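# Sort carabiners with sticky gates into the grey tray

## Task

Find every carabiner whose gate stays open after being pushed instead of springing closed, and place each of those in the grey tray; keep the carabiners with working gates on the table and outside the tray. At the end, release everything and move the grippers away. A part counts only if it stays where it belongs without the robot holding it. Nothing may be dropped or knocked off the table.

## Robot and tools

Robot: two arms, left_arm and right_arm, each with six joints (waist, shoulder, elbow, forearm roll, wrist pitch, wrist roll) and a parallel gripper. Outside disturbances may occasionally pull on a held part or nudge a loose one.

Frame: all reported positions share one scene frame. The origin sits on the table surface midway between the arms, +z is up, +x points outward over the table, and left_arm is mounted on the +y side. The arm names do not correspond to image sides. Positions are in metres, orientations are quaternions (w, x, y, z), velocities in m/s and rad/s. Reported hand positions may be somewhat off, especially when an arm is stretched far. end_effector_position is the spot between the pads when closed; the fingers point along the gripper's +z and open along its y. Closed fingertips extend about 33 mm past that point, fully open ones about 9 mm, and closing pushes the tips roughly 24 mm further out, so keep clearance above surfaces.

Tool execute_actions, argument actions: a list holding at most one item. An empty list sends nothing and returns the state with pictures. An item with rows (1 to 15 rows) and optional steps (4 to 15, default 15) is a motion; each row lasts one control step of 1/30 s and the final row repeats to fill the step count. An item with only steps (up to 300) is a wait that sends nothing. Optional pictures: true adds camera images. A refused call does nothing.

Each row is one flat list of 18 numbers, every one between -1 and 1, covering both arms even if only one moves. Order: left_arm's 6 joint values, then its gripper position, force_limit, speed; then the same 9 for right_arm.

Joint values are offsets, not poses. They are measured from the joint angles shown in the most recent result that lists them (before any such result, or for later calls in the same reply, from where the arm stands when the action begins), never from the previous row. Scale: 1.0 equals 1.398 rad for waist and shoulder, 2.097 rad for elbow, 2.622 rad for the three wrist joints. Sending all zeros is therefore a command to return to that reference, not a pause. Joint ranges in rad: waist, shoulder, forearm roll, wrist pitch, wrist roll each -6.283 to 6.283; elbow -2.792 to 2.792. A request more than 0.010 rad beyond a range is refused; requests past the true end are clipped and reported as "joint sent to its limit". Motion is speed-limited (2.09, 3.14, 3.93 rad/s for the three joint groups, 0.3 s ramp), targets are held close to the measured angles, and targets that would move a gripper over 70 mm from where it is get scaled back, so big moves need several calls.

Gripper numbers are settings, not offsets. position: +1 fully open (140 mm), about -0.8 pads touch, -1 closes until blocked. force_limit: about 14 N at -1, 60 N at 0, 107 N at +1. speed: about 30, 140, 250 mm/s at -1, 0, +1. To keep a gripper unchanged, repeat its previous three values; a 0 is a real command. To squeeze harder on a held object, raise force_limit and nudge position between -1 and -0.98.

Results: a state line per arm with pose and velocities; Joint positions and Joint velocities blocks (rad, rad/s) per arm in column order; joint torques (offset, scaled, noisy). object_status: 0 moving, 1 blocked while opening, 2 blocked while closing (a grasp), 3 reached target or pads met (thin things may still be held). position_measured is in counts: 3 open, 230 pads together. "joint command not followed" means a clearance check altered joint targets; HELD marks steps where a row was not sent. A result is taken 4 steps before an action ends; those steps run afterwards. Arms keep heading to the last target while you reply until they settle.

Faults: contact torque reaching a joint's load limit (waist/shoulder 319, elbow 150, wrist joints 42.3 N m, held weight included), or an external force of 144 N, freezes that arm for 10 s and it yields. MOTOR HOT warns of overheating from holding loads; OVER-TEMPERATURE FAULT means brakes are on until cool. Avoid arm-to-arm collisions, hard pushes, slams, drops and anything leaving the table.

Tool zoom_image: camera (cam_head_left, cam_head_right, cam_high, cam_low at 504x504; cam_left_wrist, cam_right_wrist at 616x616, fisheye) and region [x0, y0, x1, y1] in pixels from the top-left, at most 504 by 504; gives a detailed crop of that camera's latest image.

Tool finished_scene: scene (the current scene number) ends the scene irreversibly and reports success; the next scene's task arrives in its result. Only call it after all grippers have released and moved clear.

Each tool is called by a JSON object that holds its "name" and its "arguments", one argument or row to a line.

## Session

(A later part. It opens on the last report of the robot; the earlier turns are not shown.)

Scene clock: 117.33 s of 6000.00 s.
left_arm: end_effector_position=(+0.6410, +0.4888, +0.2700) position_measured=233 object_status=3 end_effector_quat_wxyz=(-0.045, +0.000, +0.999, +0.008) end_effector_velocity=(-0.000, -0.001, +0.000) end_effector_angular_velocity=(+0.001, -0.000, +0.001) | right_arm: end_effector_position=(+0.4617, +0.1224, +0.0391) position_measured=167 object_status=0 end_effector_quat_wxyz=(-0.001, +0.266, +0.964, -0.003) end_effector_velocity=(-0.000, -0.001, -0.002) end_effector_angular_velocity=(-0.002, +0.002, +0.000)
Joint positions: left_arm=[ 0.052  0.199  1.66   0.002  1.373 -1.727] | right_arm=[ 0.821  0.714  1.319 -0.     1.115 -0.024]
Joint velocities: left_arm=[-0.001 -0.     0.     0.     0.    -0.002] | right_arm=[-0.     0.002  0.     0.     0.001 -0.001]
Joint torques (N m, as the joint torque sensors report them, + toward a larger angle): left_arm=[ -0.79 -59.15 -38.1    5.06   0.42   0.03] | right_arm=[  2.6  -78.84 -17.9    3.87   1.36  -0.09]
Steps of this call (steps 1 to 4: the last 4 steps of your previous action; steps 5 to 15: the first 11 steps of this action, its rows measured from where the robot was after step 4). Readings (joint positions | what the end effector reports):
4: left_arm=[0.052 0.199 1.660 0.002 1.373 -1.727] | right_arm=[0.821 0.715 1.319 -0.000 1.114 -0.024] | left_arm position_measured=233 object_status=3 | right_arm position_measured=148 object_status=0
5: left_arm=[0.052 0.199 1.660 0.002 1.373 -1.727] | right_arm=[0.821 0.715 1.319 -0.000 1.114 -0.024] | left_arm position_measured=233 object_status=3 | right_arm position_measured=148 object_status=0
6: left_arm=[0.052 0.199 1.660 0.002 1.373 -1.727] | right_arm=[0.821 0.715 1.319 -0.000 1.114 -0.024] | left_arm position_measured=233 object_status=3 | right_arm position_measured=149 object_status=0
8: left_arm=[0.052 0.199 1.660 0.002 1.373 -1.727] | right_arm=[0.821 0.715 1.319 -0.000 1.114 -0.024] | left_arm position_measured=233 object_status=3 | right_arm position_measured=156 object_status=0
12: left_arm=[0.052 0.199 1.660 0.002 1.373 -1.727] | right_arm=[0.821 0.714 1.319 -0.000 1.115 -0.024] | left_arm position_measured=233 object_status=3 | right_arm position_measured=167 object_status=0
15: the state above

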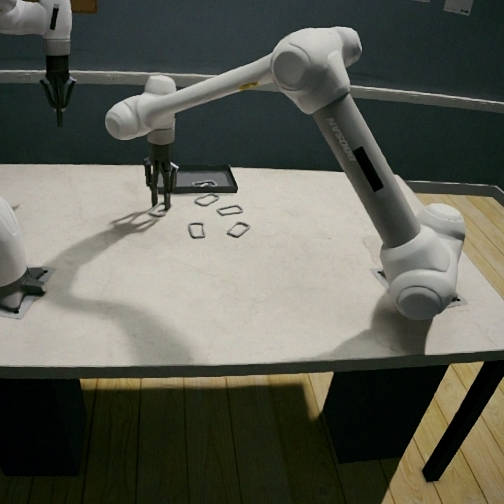

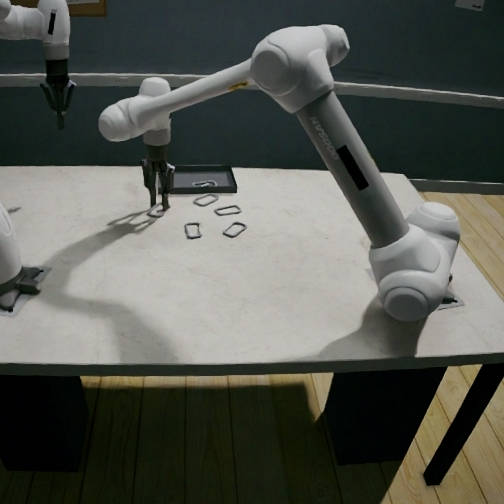

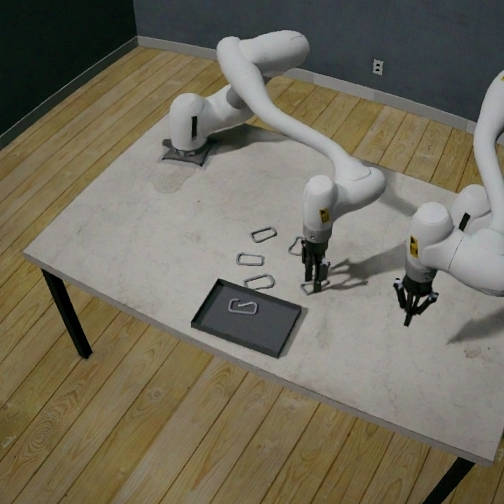

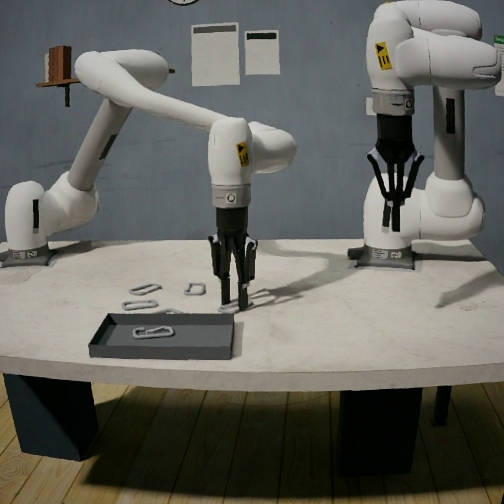

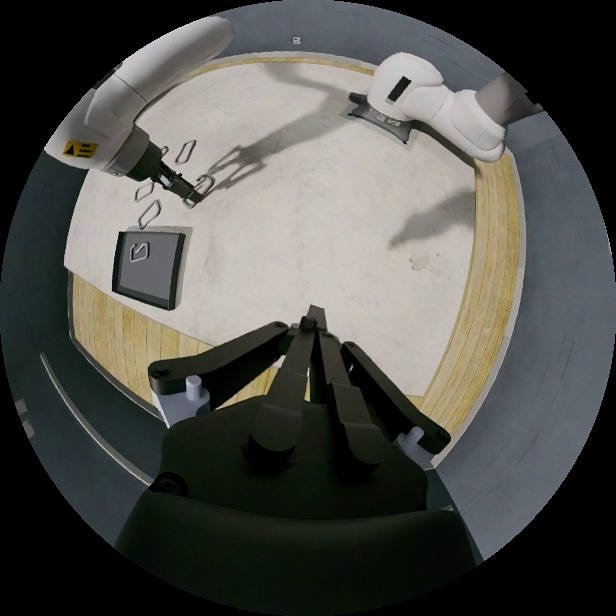

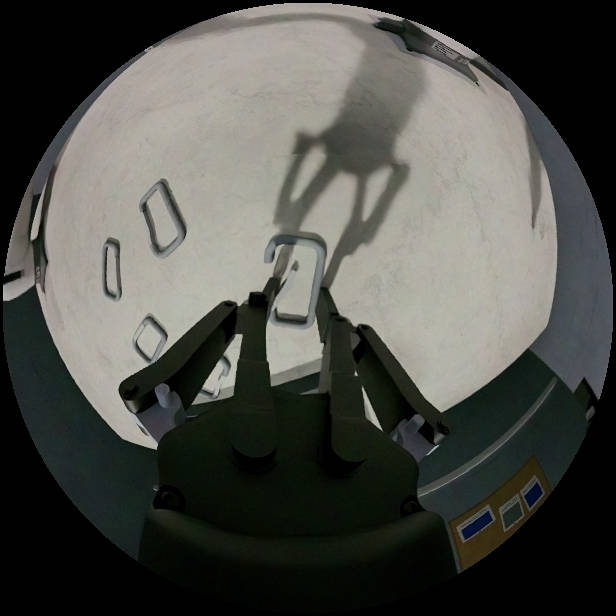

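Gate opens wider. Raise ~0.9 mm and close a bit more.

{"name": "execute_actions", "arguments": {
  "actions": [
    {"rows":[[0,0,0,0,0,0,-0.9,0,0.5,0,-0.0008,0,0,0.0004,0,-0.3,0,-0.7],[0,0,0,0,0,0,-0.9,0,0.5,0,-0.0008,0,0,0.0004,0,-0.3,0,-0.7],[0,0,0,0,0,0,-0.9,0,0.5,0,-0.0008,0,0,0.0004,0,-0.3,0,-0.7],[0,0,0,0,0,0,-0.9,0,0.5,0,-0.0008,0,0,0.0004,0,-0.37,0,-0.7]],"steps":15}
  ],
  "pictures": true
}}

{"name": "zoom_image", "arguments": {
  "camera": "cam_right_wrist",
  "region": [190, 180, 410, 400]
}}

Scene clock: 117.87 s of 6000.00 s.
left_arm: end_effector_position=(+0.6410, +0.4888, +0.2700) position_measured=233 object_status=3 end_effector_quat_wxyz=(-0.045, +0.000, +0.999, +0.008) end_effector_velocity=(-0.000, +0.000, +0.000) end_effector_angular_velocity=(-0.001, -0.000, -0.001) | right_arm: end_effector_position=(+0.4616, +0.1221, +0.0400) position_measured=171 object_status=2 end_effector_quat_wxyz=(-0.001, +0.266, +0.964, -0.003) end_effector_velocity=(-0.000, -0.000, +0.000) end_effector_angular_velocity=(+0.000, -0.001, +0.000)
Joint positions: left_arm=[ 0.052  0.199  1.66   0.002  1.373 -1.727] | right_arm=[ 0.821  0.713  1.319 -0.     1.116 -0.024]
Joint velocities: left_arm=[ 0.    -0.     0.    -0.     0.     0.001] | right_arm=[ 0.    -0.001  0.001 -0.001 -0.     0.   ]
Joint torques (N m, as the joint torque sensors report them, + toward a larger angle): left_arm=[  0.19 -59.61 -37.8    5.06   0.4   -0.05] | right_arm=[  5.71 -92.78 -27.42   4.23   1.17  -0.26]
Steps of this call (steps 1 to 4: the last 4 steps of your previous action; step 5: the robot went on to your last target; steps 6 to 16: the first 11 steps of this action). Readings (joint positions | what the end effector reports):
6: left_arm=[0.052 0.199 1.660 0.002 1.373 -1.727] | right_arm=[0.821 0.714 1.319 -0.000 1.115 -0.024] | left_arm position_measured=233 object_status=3 | right_arm position_measured=167 object_status=3
7: left_arm=[0.052 0.199 1.660 0.002 1.373 -1.727] | right_arm=[0.821 0.714 1.319 -0.000 1.115 -0.024] | left_arm position_measured=233 object_status=3 | right_arm position_measured=167 object_status=3
9: left_arm=[0.052 0.199 1.660 0.002 1.373 -1.727] | right_arm=[0.821 0.714 1.319 -0.000 1.116 -0.024] | left_arm position_measured=233 object_status=3 | right_arm position_measured=167 object_status=0
13: left_arm=[0.052 0.199 1.660 0.002 1.373 -1.727] | right_arm=[0.821 0.713 1.319 -0.000 1.116 -0.024] | left_arm position_measured=233 object_status=3 | right_arm position_measured=171 object_status=0
16: the state above

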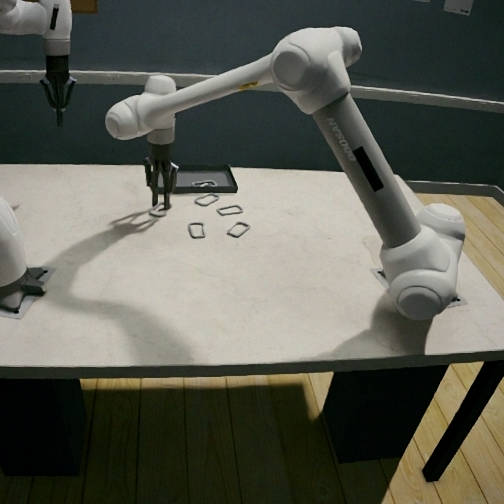

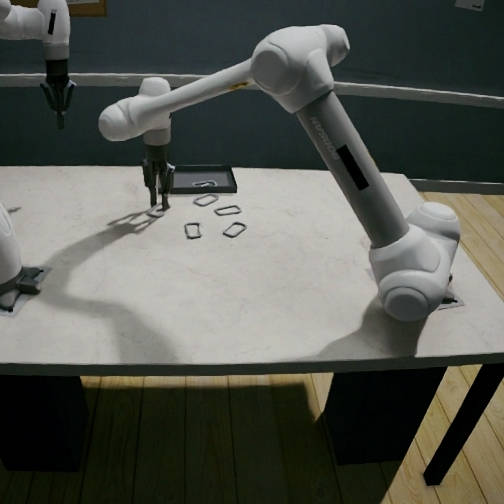

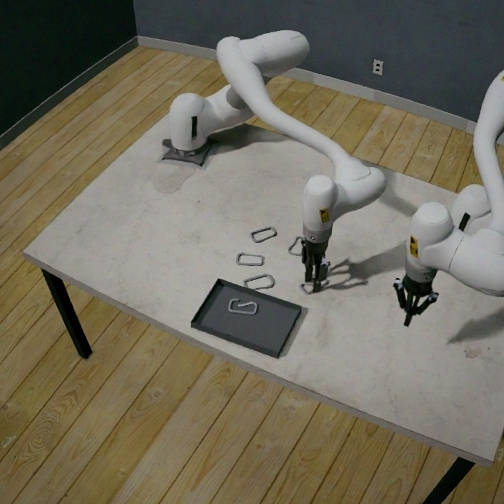

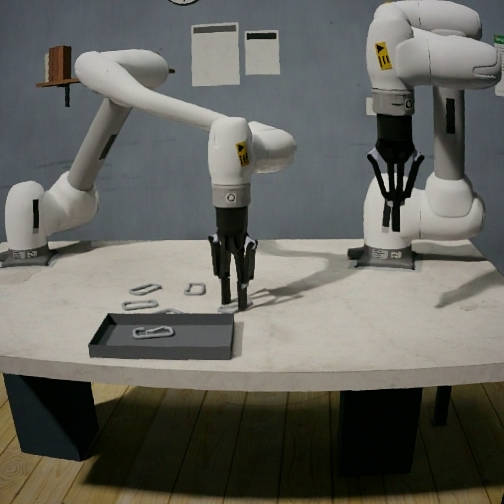

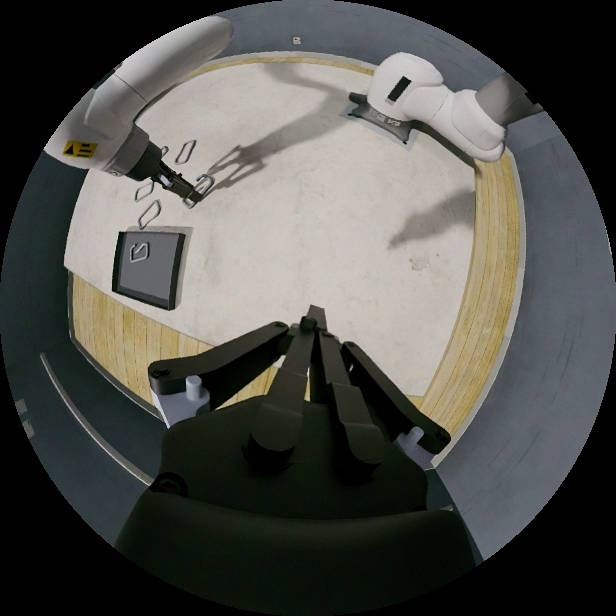

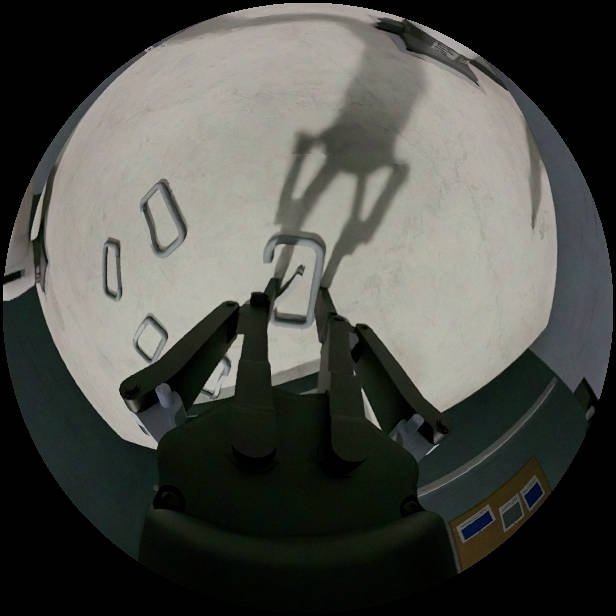

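Region (190, 180, 410, 400) of cam_right_wrist's 616x616 image, scaled by 2.291, with more detail than that image has.

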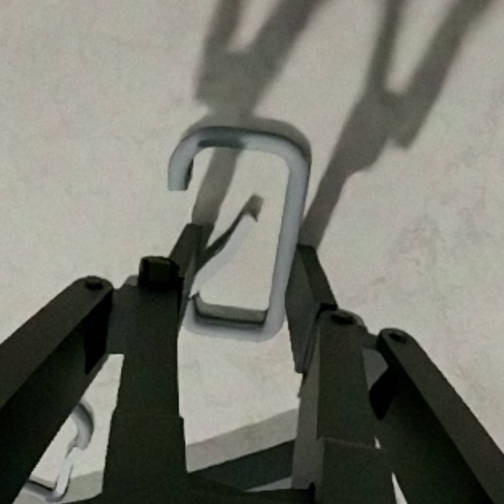

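Gate at its stop. Release and lift.

{"name": "execute_actions", "arguments": {
  "actions": [
    {"rows":[[0,0,0,0,0,0,-0.9,0,0.5,0,0,0,0,0,0,0.2,0,0.2],[0,0,0,0,0,0,-0.9,0,0.5,0,0,0,0,0,0,0.2,0,0.2],[0,0,0,0,0,0,-0.9,0,0.5,0,0,0,0,0,0,0.2,0,0.2],[0,0,0,0,0,0,-0.9,0,0.5,0,0,0,0,0,0,0.2,0,0.2],[0,0,0,0,0,0,-0.9,0,0.5,0,0,0,0,0,0,0.2,0,0.2],[0,0,0,0,0,0,-0.9,0,0.5,0,0,0,0,0,0,0.2,0,0.2],[0,0,0,0,0,0,-0.9,0,0.5,0,-0.015,-0.01,0,0.016,0,0.2,0,0.2]],"steps":15}
  ]
}}

{"name": "execute_actions", "arguments": {
  "actions": [
    {"steps":6}
  ],
  "pictures": true
}}

{"name": "zoom_image", "arguments": {
  "camera": "cam_right_wrist",
  "region": [190, 180, 410, 400]
}}

Scene clock: 118.47 s of 6000.00 s.
left_arm: end_effector_position=(+0.6410, +0.4888, +0.2700) position_measured=233 object_status=3 end_effector_quat_wxyz=(-0.045, +0.000, +0.999, +0.008) end_effector_velocity=(-0.000, +0.000, +0.001) end_effector_angular_velocity=(+0.001, -0.002, +0.002) | right_arm: end_effector_position=(+0.4618, +0.1225, +0.0642) position_measured=104 object_status=0 end_effector_quat_wxyz=(-0.001, +0.266, +0.964, -0.003) end_effector_velocity=(-0.005, -0.008, +0.081) end_effector_angular_velocity=(-0.017, +0.011, +0.000)
Joint positions: left_arm=[ 0.052  0.199  1.66   0.002  1.373 -1.727] | right_arm=[ 0.821  0.696  1.302 -0.     1.15  -0.024]
Joint velocities: left_arm=[ 0.    -0.002  0.     0.001 -0.    -0.002] | right_arm=[ 0.    -0.06  -0.051  0.     0.132 -0.   ]
Joint torques (N m, as the joint torque sensors report them, + toward a larger angle): left_arm=[ -0.53 -59.61 -37.71   5.06   0.51   0.04] | right_arm=[  4.15 -74.63 -24.13   2.89  -0.04  -0.35]
Steps of this call (steps 1 to 4: the last 4 steps of your previous action; steps 5 to 7: the robot went on to your last target; steps 8 to 18: the first 11 steps of this action). Readings (joint positions | what the end effector reports):
8: left_arm=[0.052 0.199 1.660 0.002 1.373 -1.727] | right_arm=[0.821 0.713 1.319 -0.000 1.116 -0.024] | left_arm position_measured=233 object_status=3 | right_arm position_measured=171 object_status=0
9: left_arm=[0.052 0.199 1.660 0.002 1.373 -1.727] | right_arm=[0.821 0.713 1.319 -0.000 1.116 -0.024] | left_arm position_measured=233 object_status=3 | right_arm position_measured=171 object_status=0
11: left_arm=[0.052 0.199 1.660 0.002 1.373 -1.727] | right_arm=[0.821 0.713 1.319 -0.000 1.116 -0.024] | left_arm position_measured=233 object_status=3 | right_arm position_measured=150 object_status=0
15: left_arm=[0.052 0.199 1.660 0.002 1.373 -1.727] | right_arm=[0.821 0.711 1.317 -0.000 1.122 -0.024] | left_arm position_measured=233 object_status=3 | right_arm position_measured=115 object_status=0
18: the state above

Scene clock: 118.67 s of 6000.00 s.
left_arm: end_effector_position=(+0.6410, +0.4888, +0.2700) position_measured=233 object_status=3 end_effector_quat_wxyz=(-0.045, +0.000, +0.999, +0.008) end_effector_velocity=(+0.000, -0.001, -0.001) end_effector_angular_velocity=(+0.000, +0.001, -0.001) | right_arm: end_effector_position=(+0.4616, +0.1222, +0.0692) position_measured=104 object_status=3 end_effector_quat_wxyz=(-0.001, +0.266, +0.964, -0.003) end_effector_velocity=(+0.000, +0.000, +0.005) end_effector_angular_velocity=(+0.001, -0.000, -0.001)
Joint positions: left_arm=[ 0.052  0.199  1.66   0.002  1.373 -1.727] | right_arm=[ 0.821  0.693  1.298 -0.     1.157 -0.024]
Joint velocities: left_arm=[-0.001  0.002  0.     0.    -0.    -0.   ] | right_arm=[ 0.    -0.003 -0.004  0.     0.006  0.001]
Joint torques (N m, as the joint torque sensors report them, + toward a larger angle): left_arm=[ -0.38 -59.25 -37.88   4.98   0.32   0.06] | right_arm=[   4.37 -103.91  -36.01    3.89    0.16   -0.1 ]
Kept back: nothing.
Steps of this call (steps 1 to 4: the last 4 steps of your previous action; steps 5 to 6: the robot went on to your last target). Readings (joint positions | what the end effector reports):
1: left_arm=[0.052 0.199 1.660 0.002 1.373 -1.727] | right_arm=[0.821 0.695 1.300 -0.000 1.153 -0.024] | left_arm position_measured=233 object_status=3 | right_arm position_measured=104 object_status=0
2: left_arm=[0.052 0.199 1.660 0.002 1.373 -1.727] | right_arm=[0.821 0.694 1.300 -0.000 1.155 -0.024] | left_arm position_measured=233 object_status=3 | right_arm position_measured=104 object_status=0
4: left_arm=[0.052 0.199 1.660 0.002 1.373 -1.727] | right_arm=[0.821 0.693 1.299 -0.000 1.157 -0.024] | left_arm position_measured=233 object_status=3 | right_arm position_measured=104 object_status=3
6: the state above

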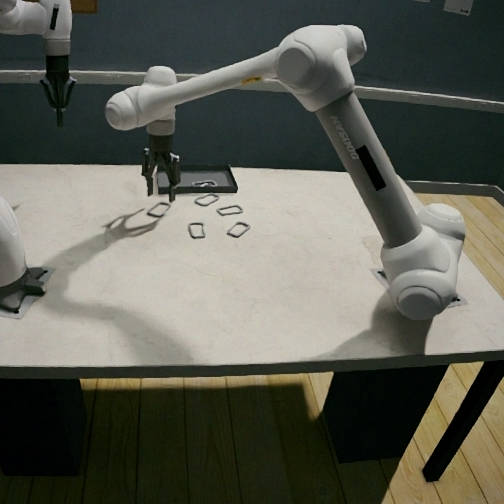

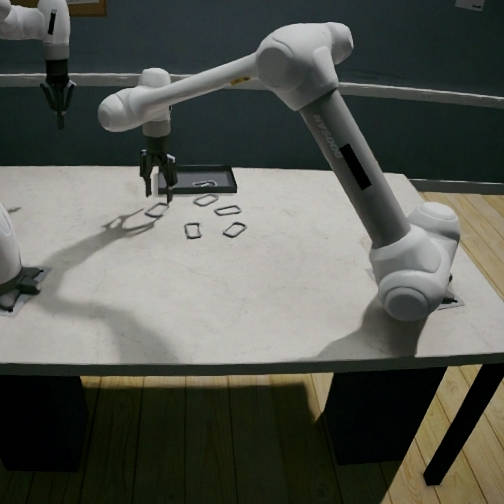

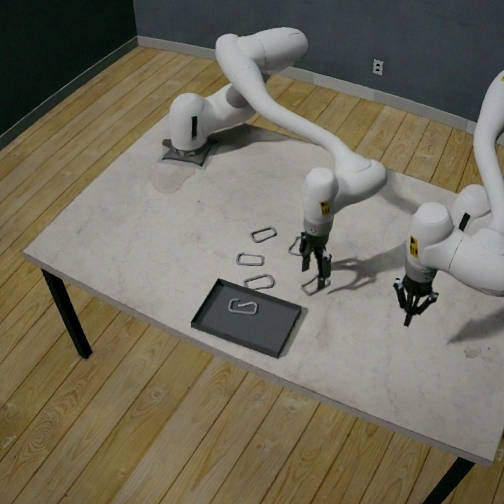

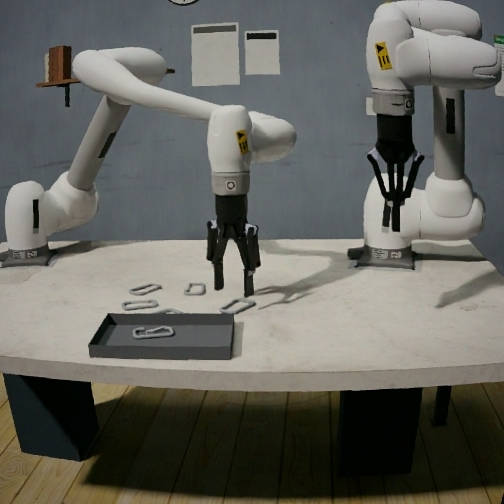

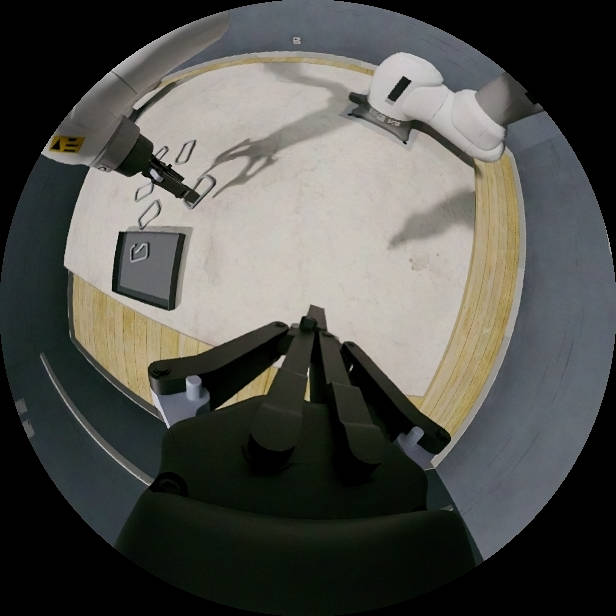

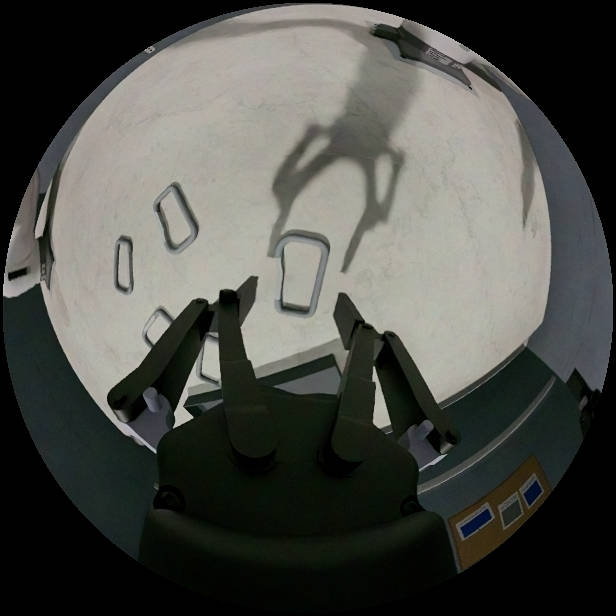

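Region (190, 180, 410, 400) of cam_right_wrist's 616x616 image, scaled by 2.291, with more detail than that image has.

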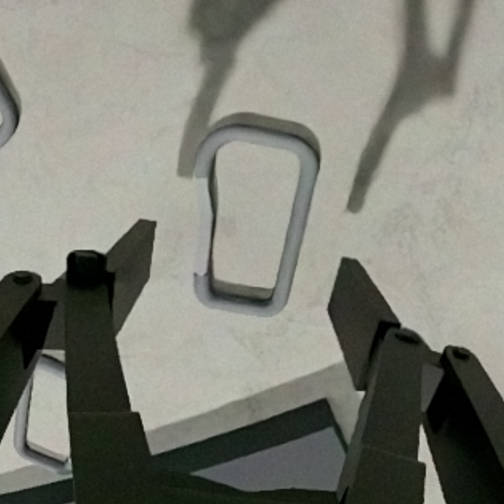

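{"name": "execute_actions", "arguments": {
  "actions": [
    {"rows":[[0,0,0,0,0,0,-0.9,0,0.5,-0.05,-0.13,0,0,0.07,0,0.2,0,0.2],[0,0,0,0,0,0,-0.9,0,0.5,-0.2,-0.16,0,0,0.085,0,0.2,0,0.2]],"steps":15}
  ]
}}

{"name": "execute_actions", "arguments": {
  "actions": [
    {"steps":10}
  ],
  "pictures": true
}}

Scene clock: 119.17 s of 6000.00 s.
left_arm: end_effector_position=(+0.6410, +0.4888, +0.2700) position_measured=233 object_status=3 end_effector_quat_wxyz=(-0.045, +0.000, +0.999, +0.008) end_effector_velocity=(-0.000, +0.000, +0.001) end_effector_angular_velocity=(-0.001, -0.001, +0.001) | right_arm: end_effector_position=(+0.5290, +0.0445, +0.1560) position_measured=104 object_status=3 end_effector_quat_wxyz=(-0.001, +0.320, +0.948, -0.003) end_effector_velocity=(+0.213, -0.279, +0.258) end_effector_angular_velocity=(+0.002, -0.001, -0.389)
Joint positions: left_arm=[ 0.052  0.199  1.66   0.002  1.373 -1.727] | right_arm=[ 0.708  0.596  1.298 -0.     1.254 -0.024]
Joint velocities: left_arm=[ 0.001 -0.001  0.    -0.001  0.    -0.   ] | right_arm=[-0.389 -0.293  0.     0.001  0.291  0.   ]
Joint torques (N m, as the joint torque sensors report them, + toward a larger angle): left_arm=[ -0.53 -58.66 -38.08   5.11   0.42   0.05] | right_arm=[   4.75 -100.62  -37.19    4.07   -0.08   -0.2 ]
Steps of this call (steps 1 to 4: the robot went on to your last target; steps 5 to 15: the first 11 steps of this action). Readings (joint positions | what the end effector reports):
5: left_arm=[0.052 0.199 1.660 0.002 1.373 -1.727] | right_arm=[0.821 0.692 1.298 -0.000 1.158 -0.024] | left_arm position_measured=233 object_status=3 | right_arm position_measured=104 object_status=3
6: left_arm=[0.052 0.199 1.660 0.002 1.373 -1.727] | right_arm=[0.820 0.689 1.298 -0.000 1.162 -0.024] | left_arm position_measured=233 object_status=3 | right_arm position_measured=104 object_status=3
8: left_arm=[0.052 0.199 1.660 0.002 1.373 -1.727] | right_arm=[0.804 0.665 1.298 -0.000 1.185 -0.024] | left_arm position_measured=233 object_status=3 | right_arm position_measured=104 object_status=3
12: left_arm=[0.052 0.199 1.660 0.002 1.373 -1.727] | right_arm=[0.747 0.625 1.298 -0.000 1.225 -0.024] | left_arm position_measured=233 object_status=3 | right_arm position_measured=104 object_status=3
15: the state above

Scene clock: 119.50 s of 6000.00 s.
left_arm: end_effector_position=(+0.6410, +0.4888, +0.2700) position_measured=233 object_status=3 end_effector_quat_wxyz=(-0.045, +0.000, +0.999, +0.008) end_effector_velocity=(-0.000, +0.000, +0.001) end_effector_angular_velocity=(-0.001, -0.001, +0.002) | right_arm: end_effector_position=(+0.5903, -0.0568, +0.2422) position_measured=104 object_status=3 end_effector_quat_wxyz=(-0.001, +0.382, +0.924, -0.003) end_effector_velocity=(+0.145, -0.306, +0.243) end_effector_angular_velocity=(+0.002, -0.003, -0.384)
Joint positions: left_arm=[ 0.052  0.199  1.66   0.002  1.373 -1.727] | right_arm=[ 0.576  0.495  1.298 -0.     1.354 -0.024]
Joint velocities: left_arm=[ 0.001 -0.001  0.    -0.001  0.    -0.001] | right_arm=[-0.383 -0.289  0.    -0.     0.285  0.001]
Joint torques (N m, as the joint torque sensors report them, + toward a larger angle): left_arm=[ -0.23 -58.8  -38.11   5.14   0.39   0.03] | right_arm=[  8.5  -87.73 -37.01   4.12  -0.21  -0.59]
Kept back: nothing.
Steps of this call (steps 1 to 4: the last 4 steps of your previous action; steps 5 to 10: the robot went on to your last target). Readings (joint positions | what the end effector reports):
1: left_arm=[0.052 0.199 1.660 0.002 1.373 -1.727] | right_arm=[0.695 0.586 1.298 -0.000 1.264 -0.024] | left_arm position_measured=233 object_status=3 | right_arm position_measured=104 object_status=3
2: left_arm=[0.052 0.199 1.660 0.002 1.373 -1.727] | right_arm=[0.682 0.576 1.298 -0.000 1.274 -0.024] | left_arm position_measured=233 object_status=3 | right_arm position_measured=104 object_status=3
4: left_arm=[0.052 0.199 1.660 0.002 1.373 -1.727] | right_arm=[0.655 0.556 1.298 -0.000 1.294 -0.024] | left_arm position_measured=233 object_status=3 | right_arm position_measured=104 object_status=3
8: left_arm=[0.052 0.199 1.660 0.002 1.373 -1.727] | right_arm=[0.602 0.515 1.298 -0.000 1.334 -0.024] | left_arm position_measured=233 object_status=3 | right_arm position_measured=104 object_status=3
10: the state above

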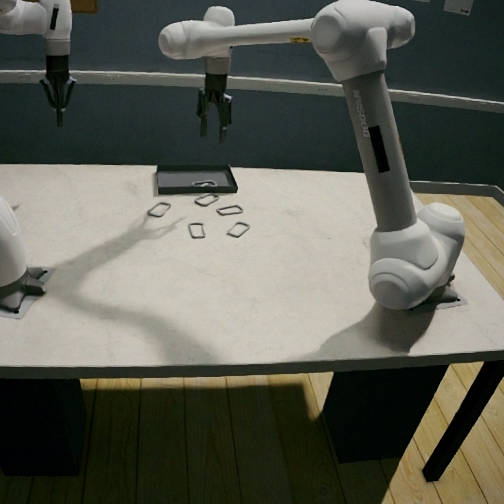

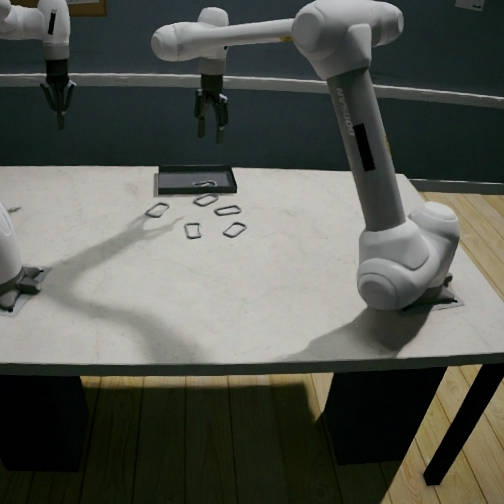

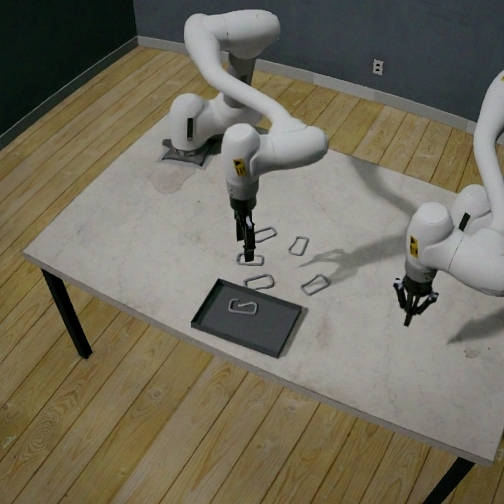

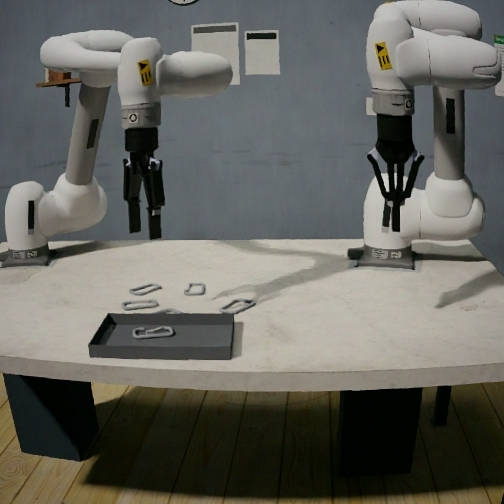

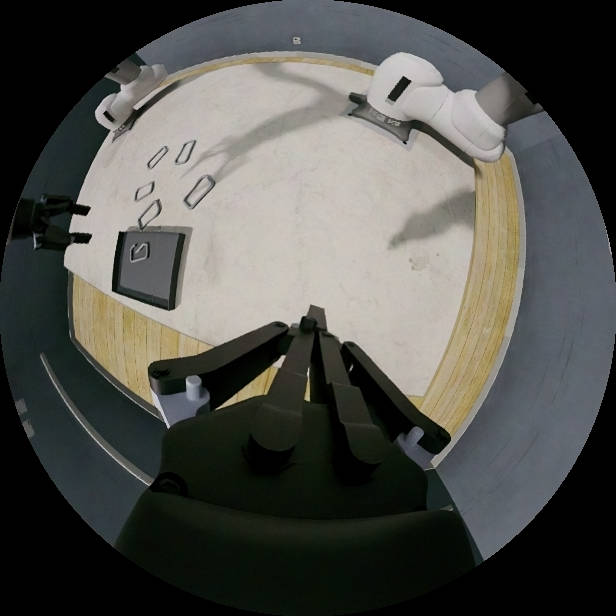

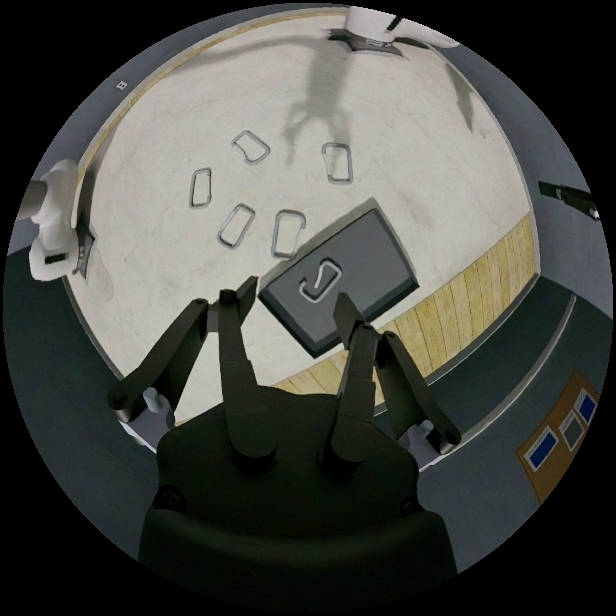

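{"name": "finished_scene", "arguments": {
  "scene": 2
}}

The scene is finished: the task was done.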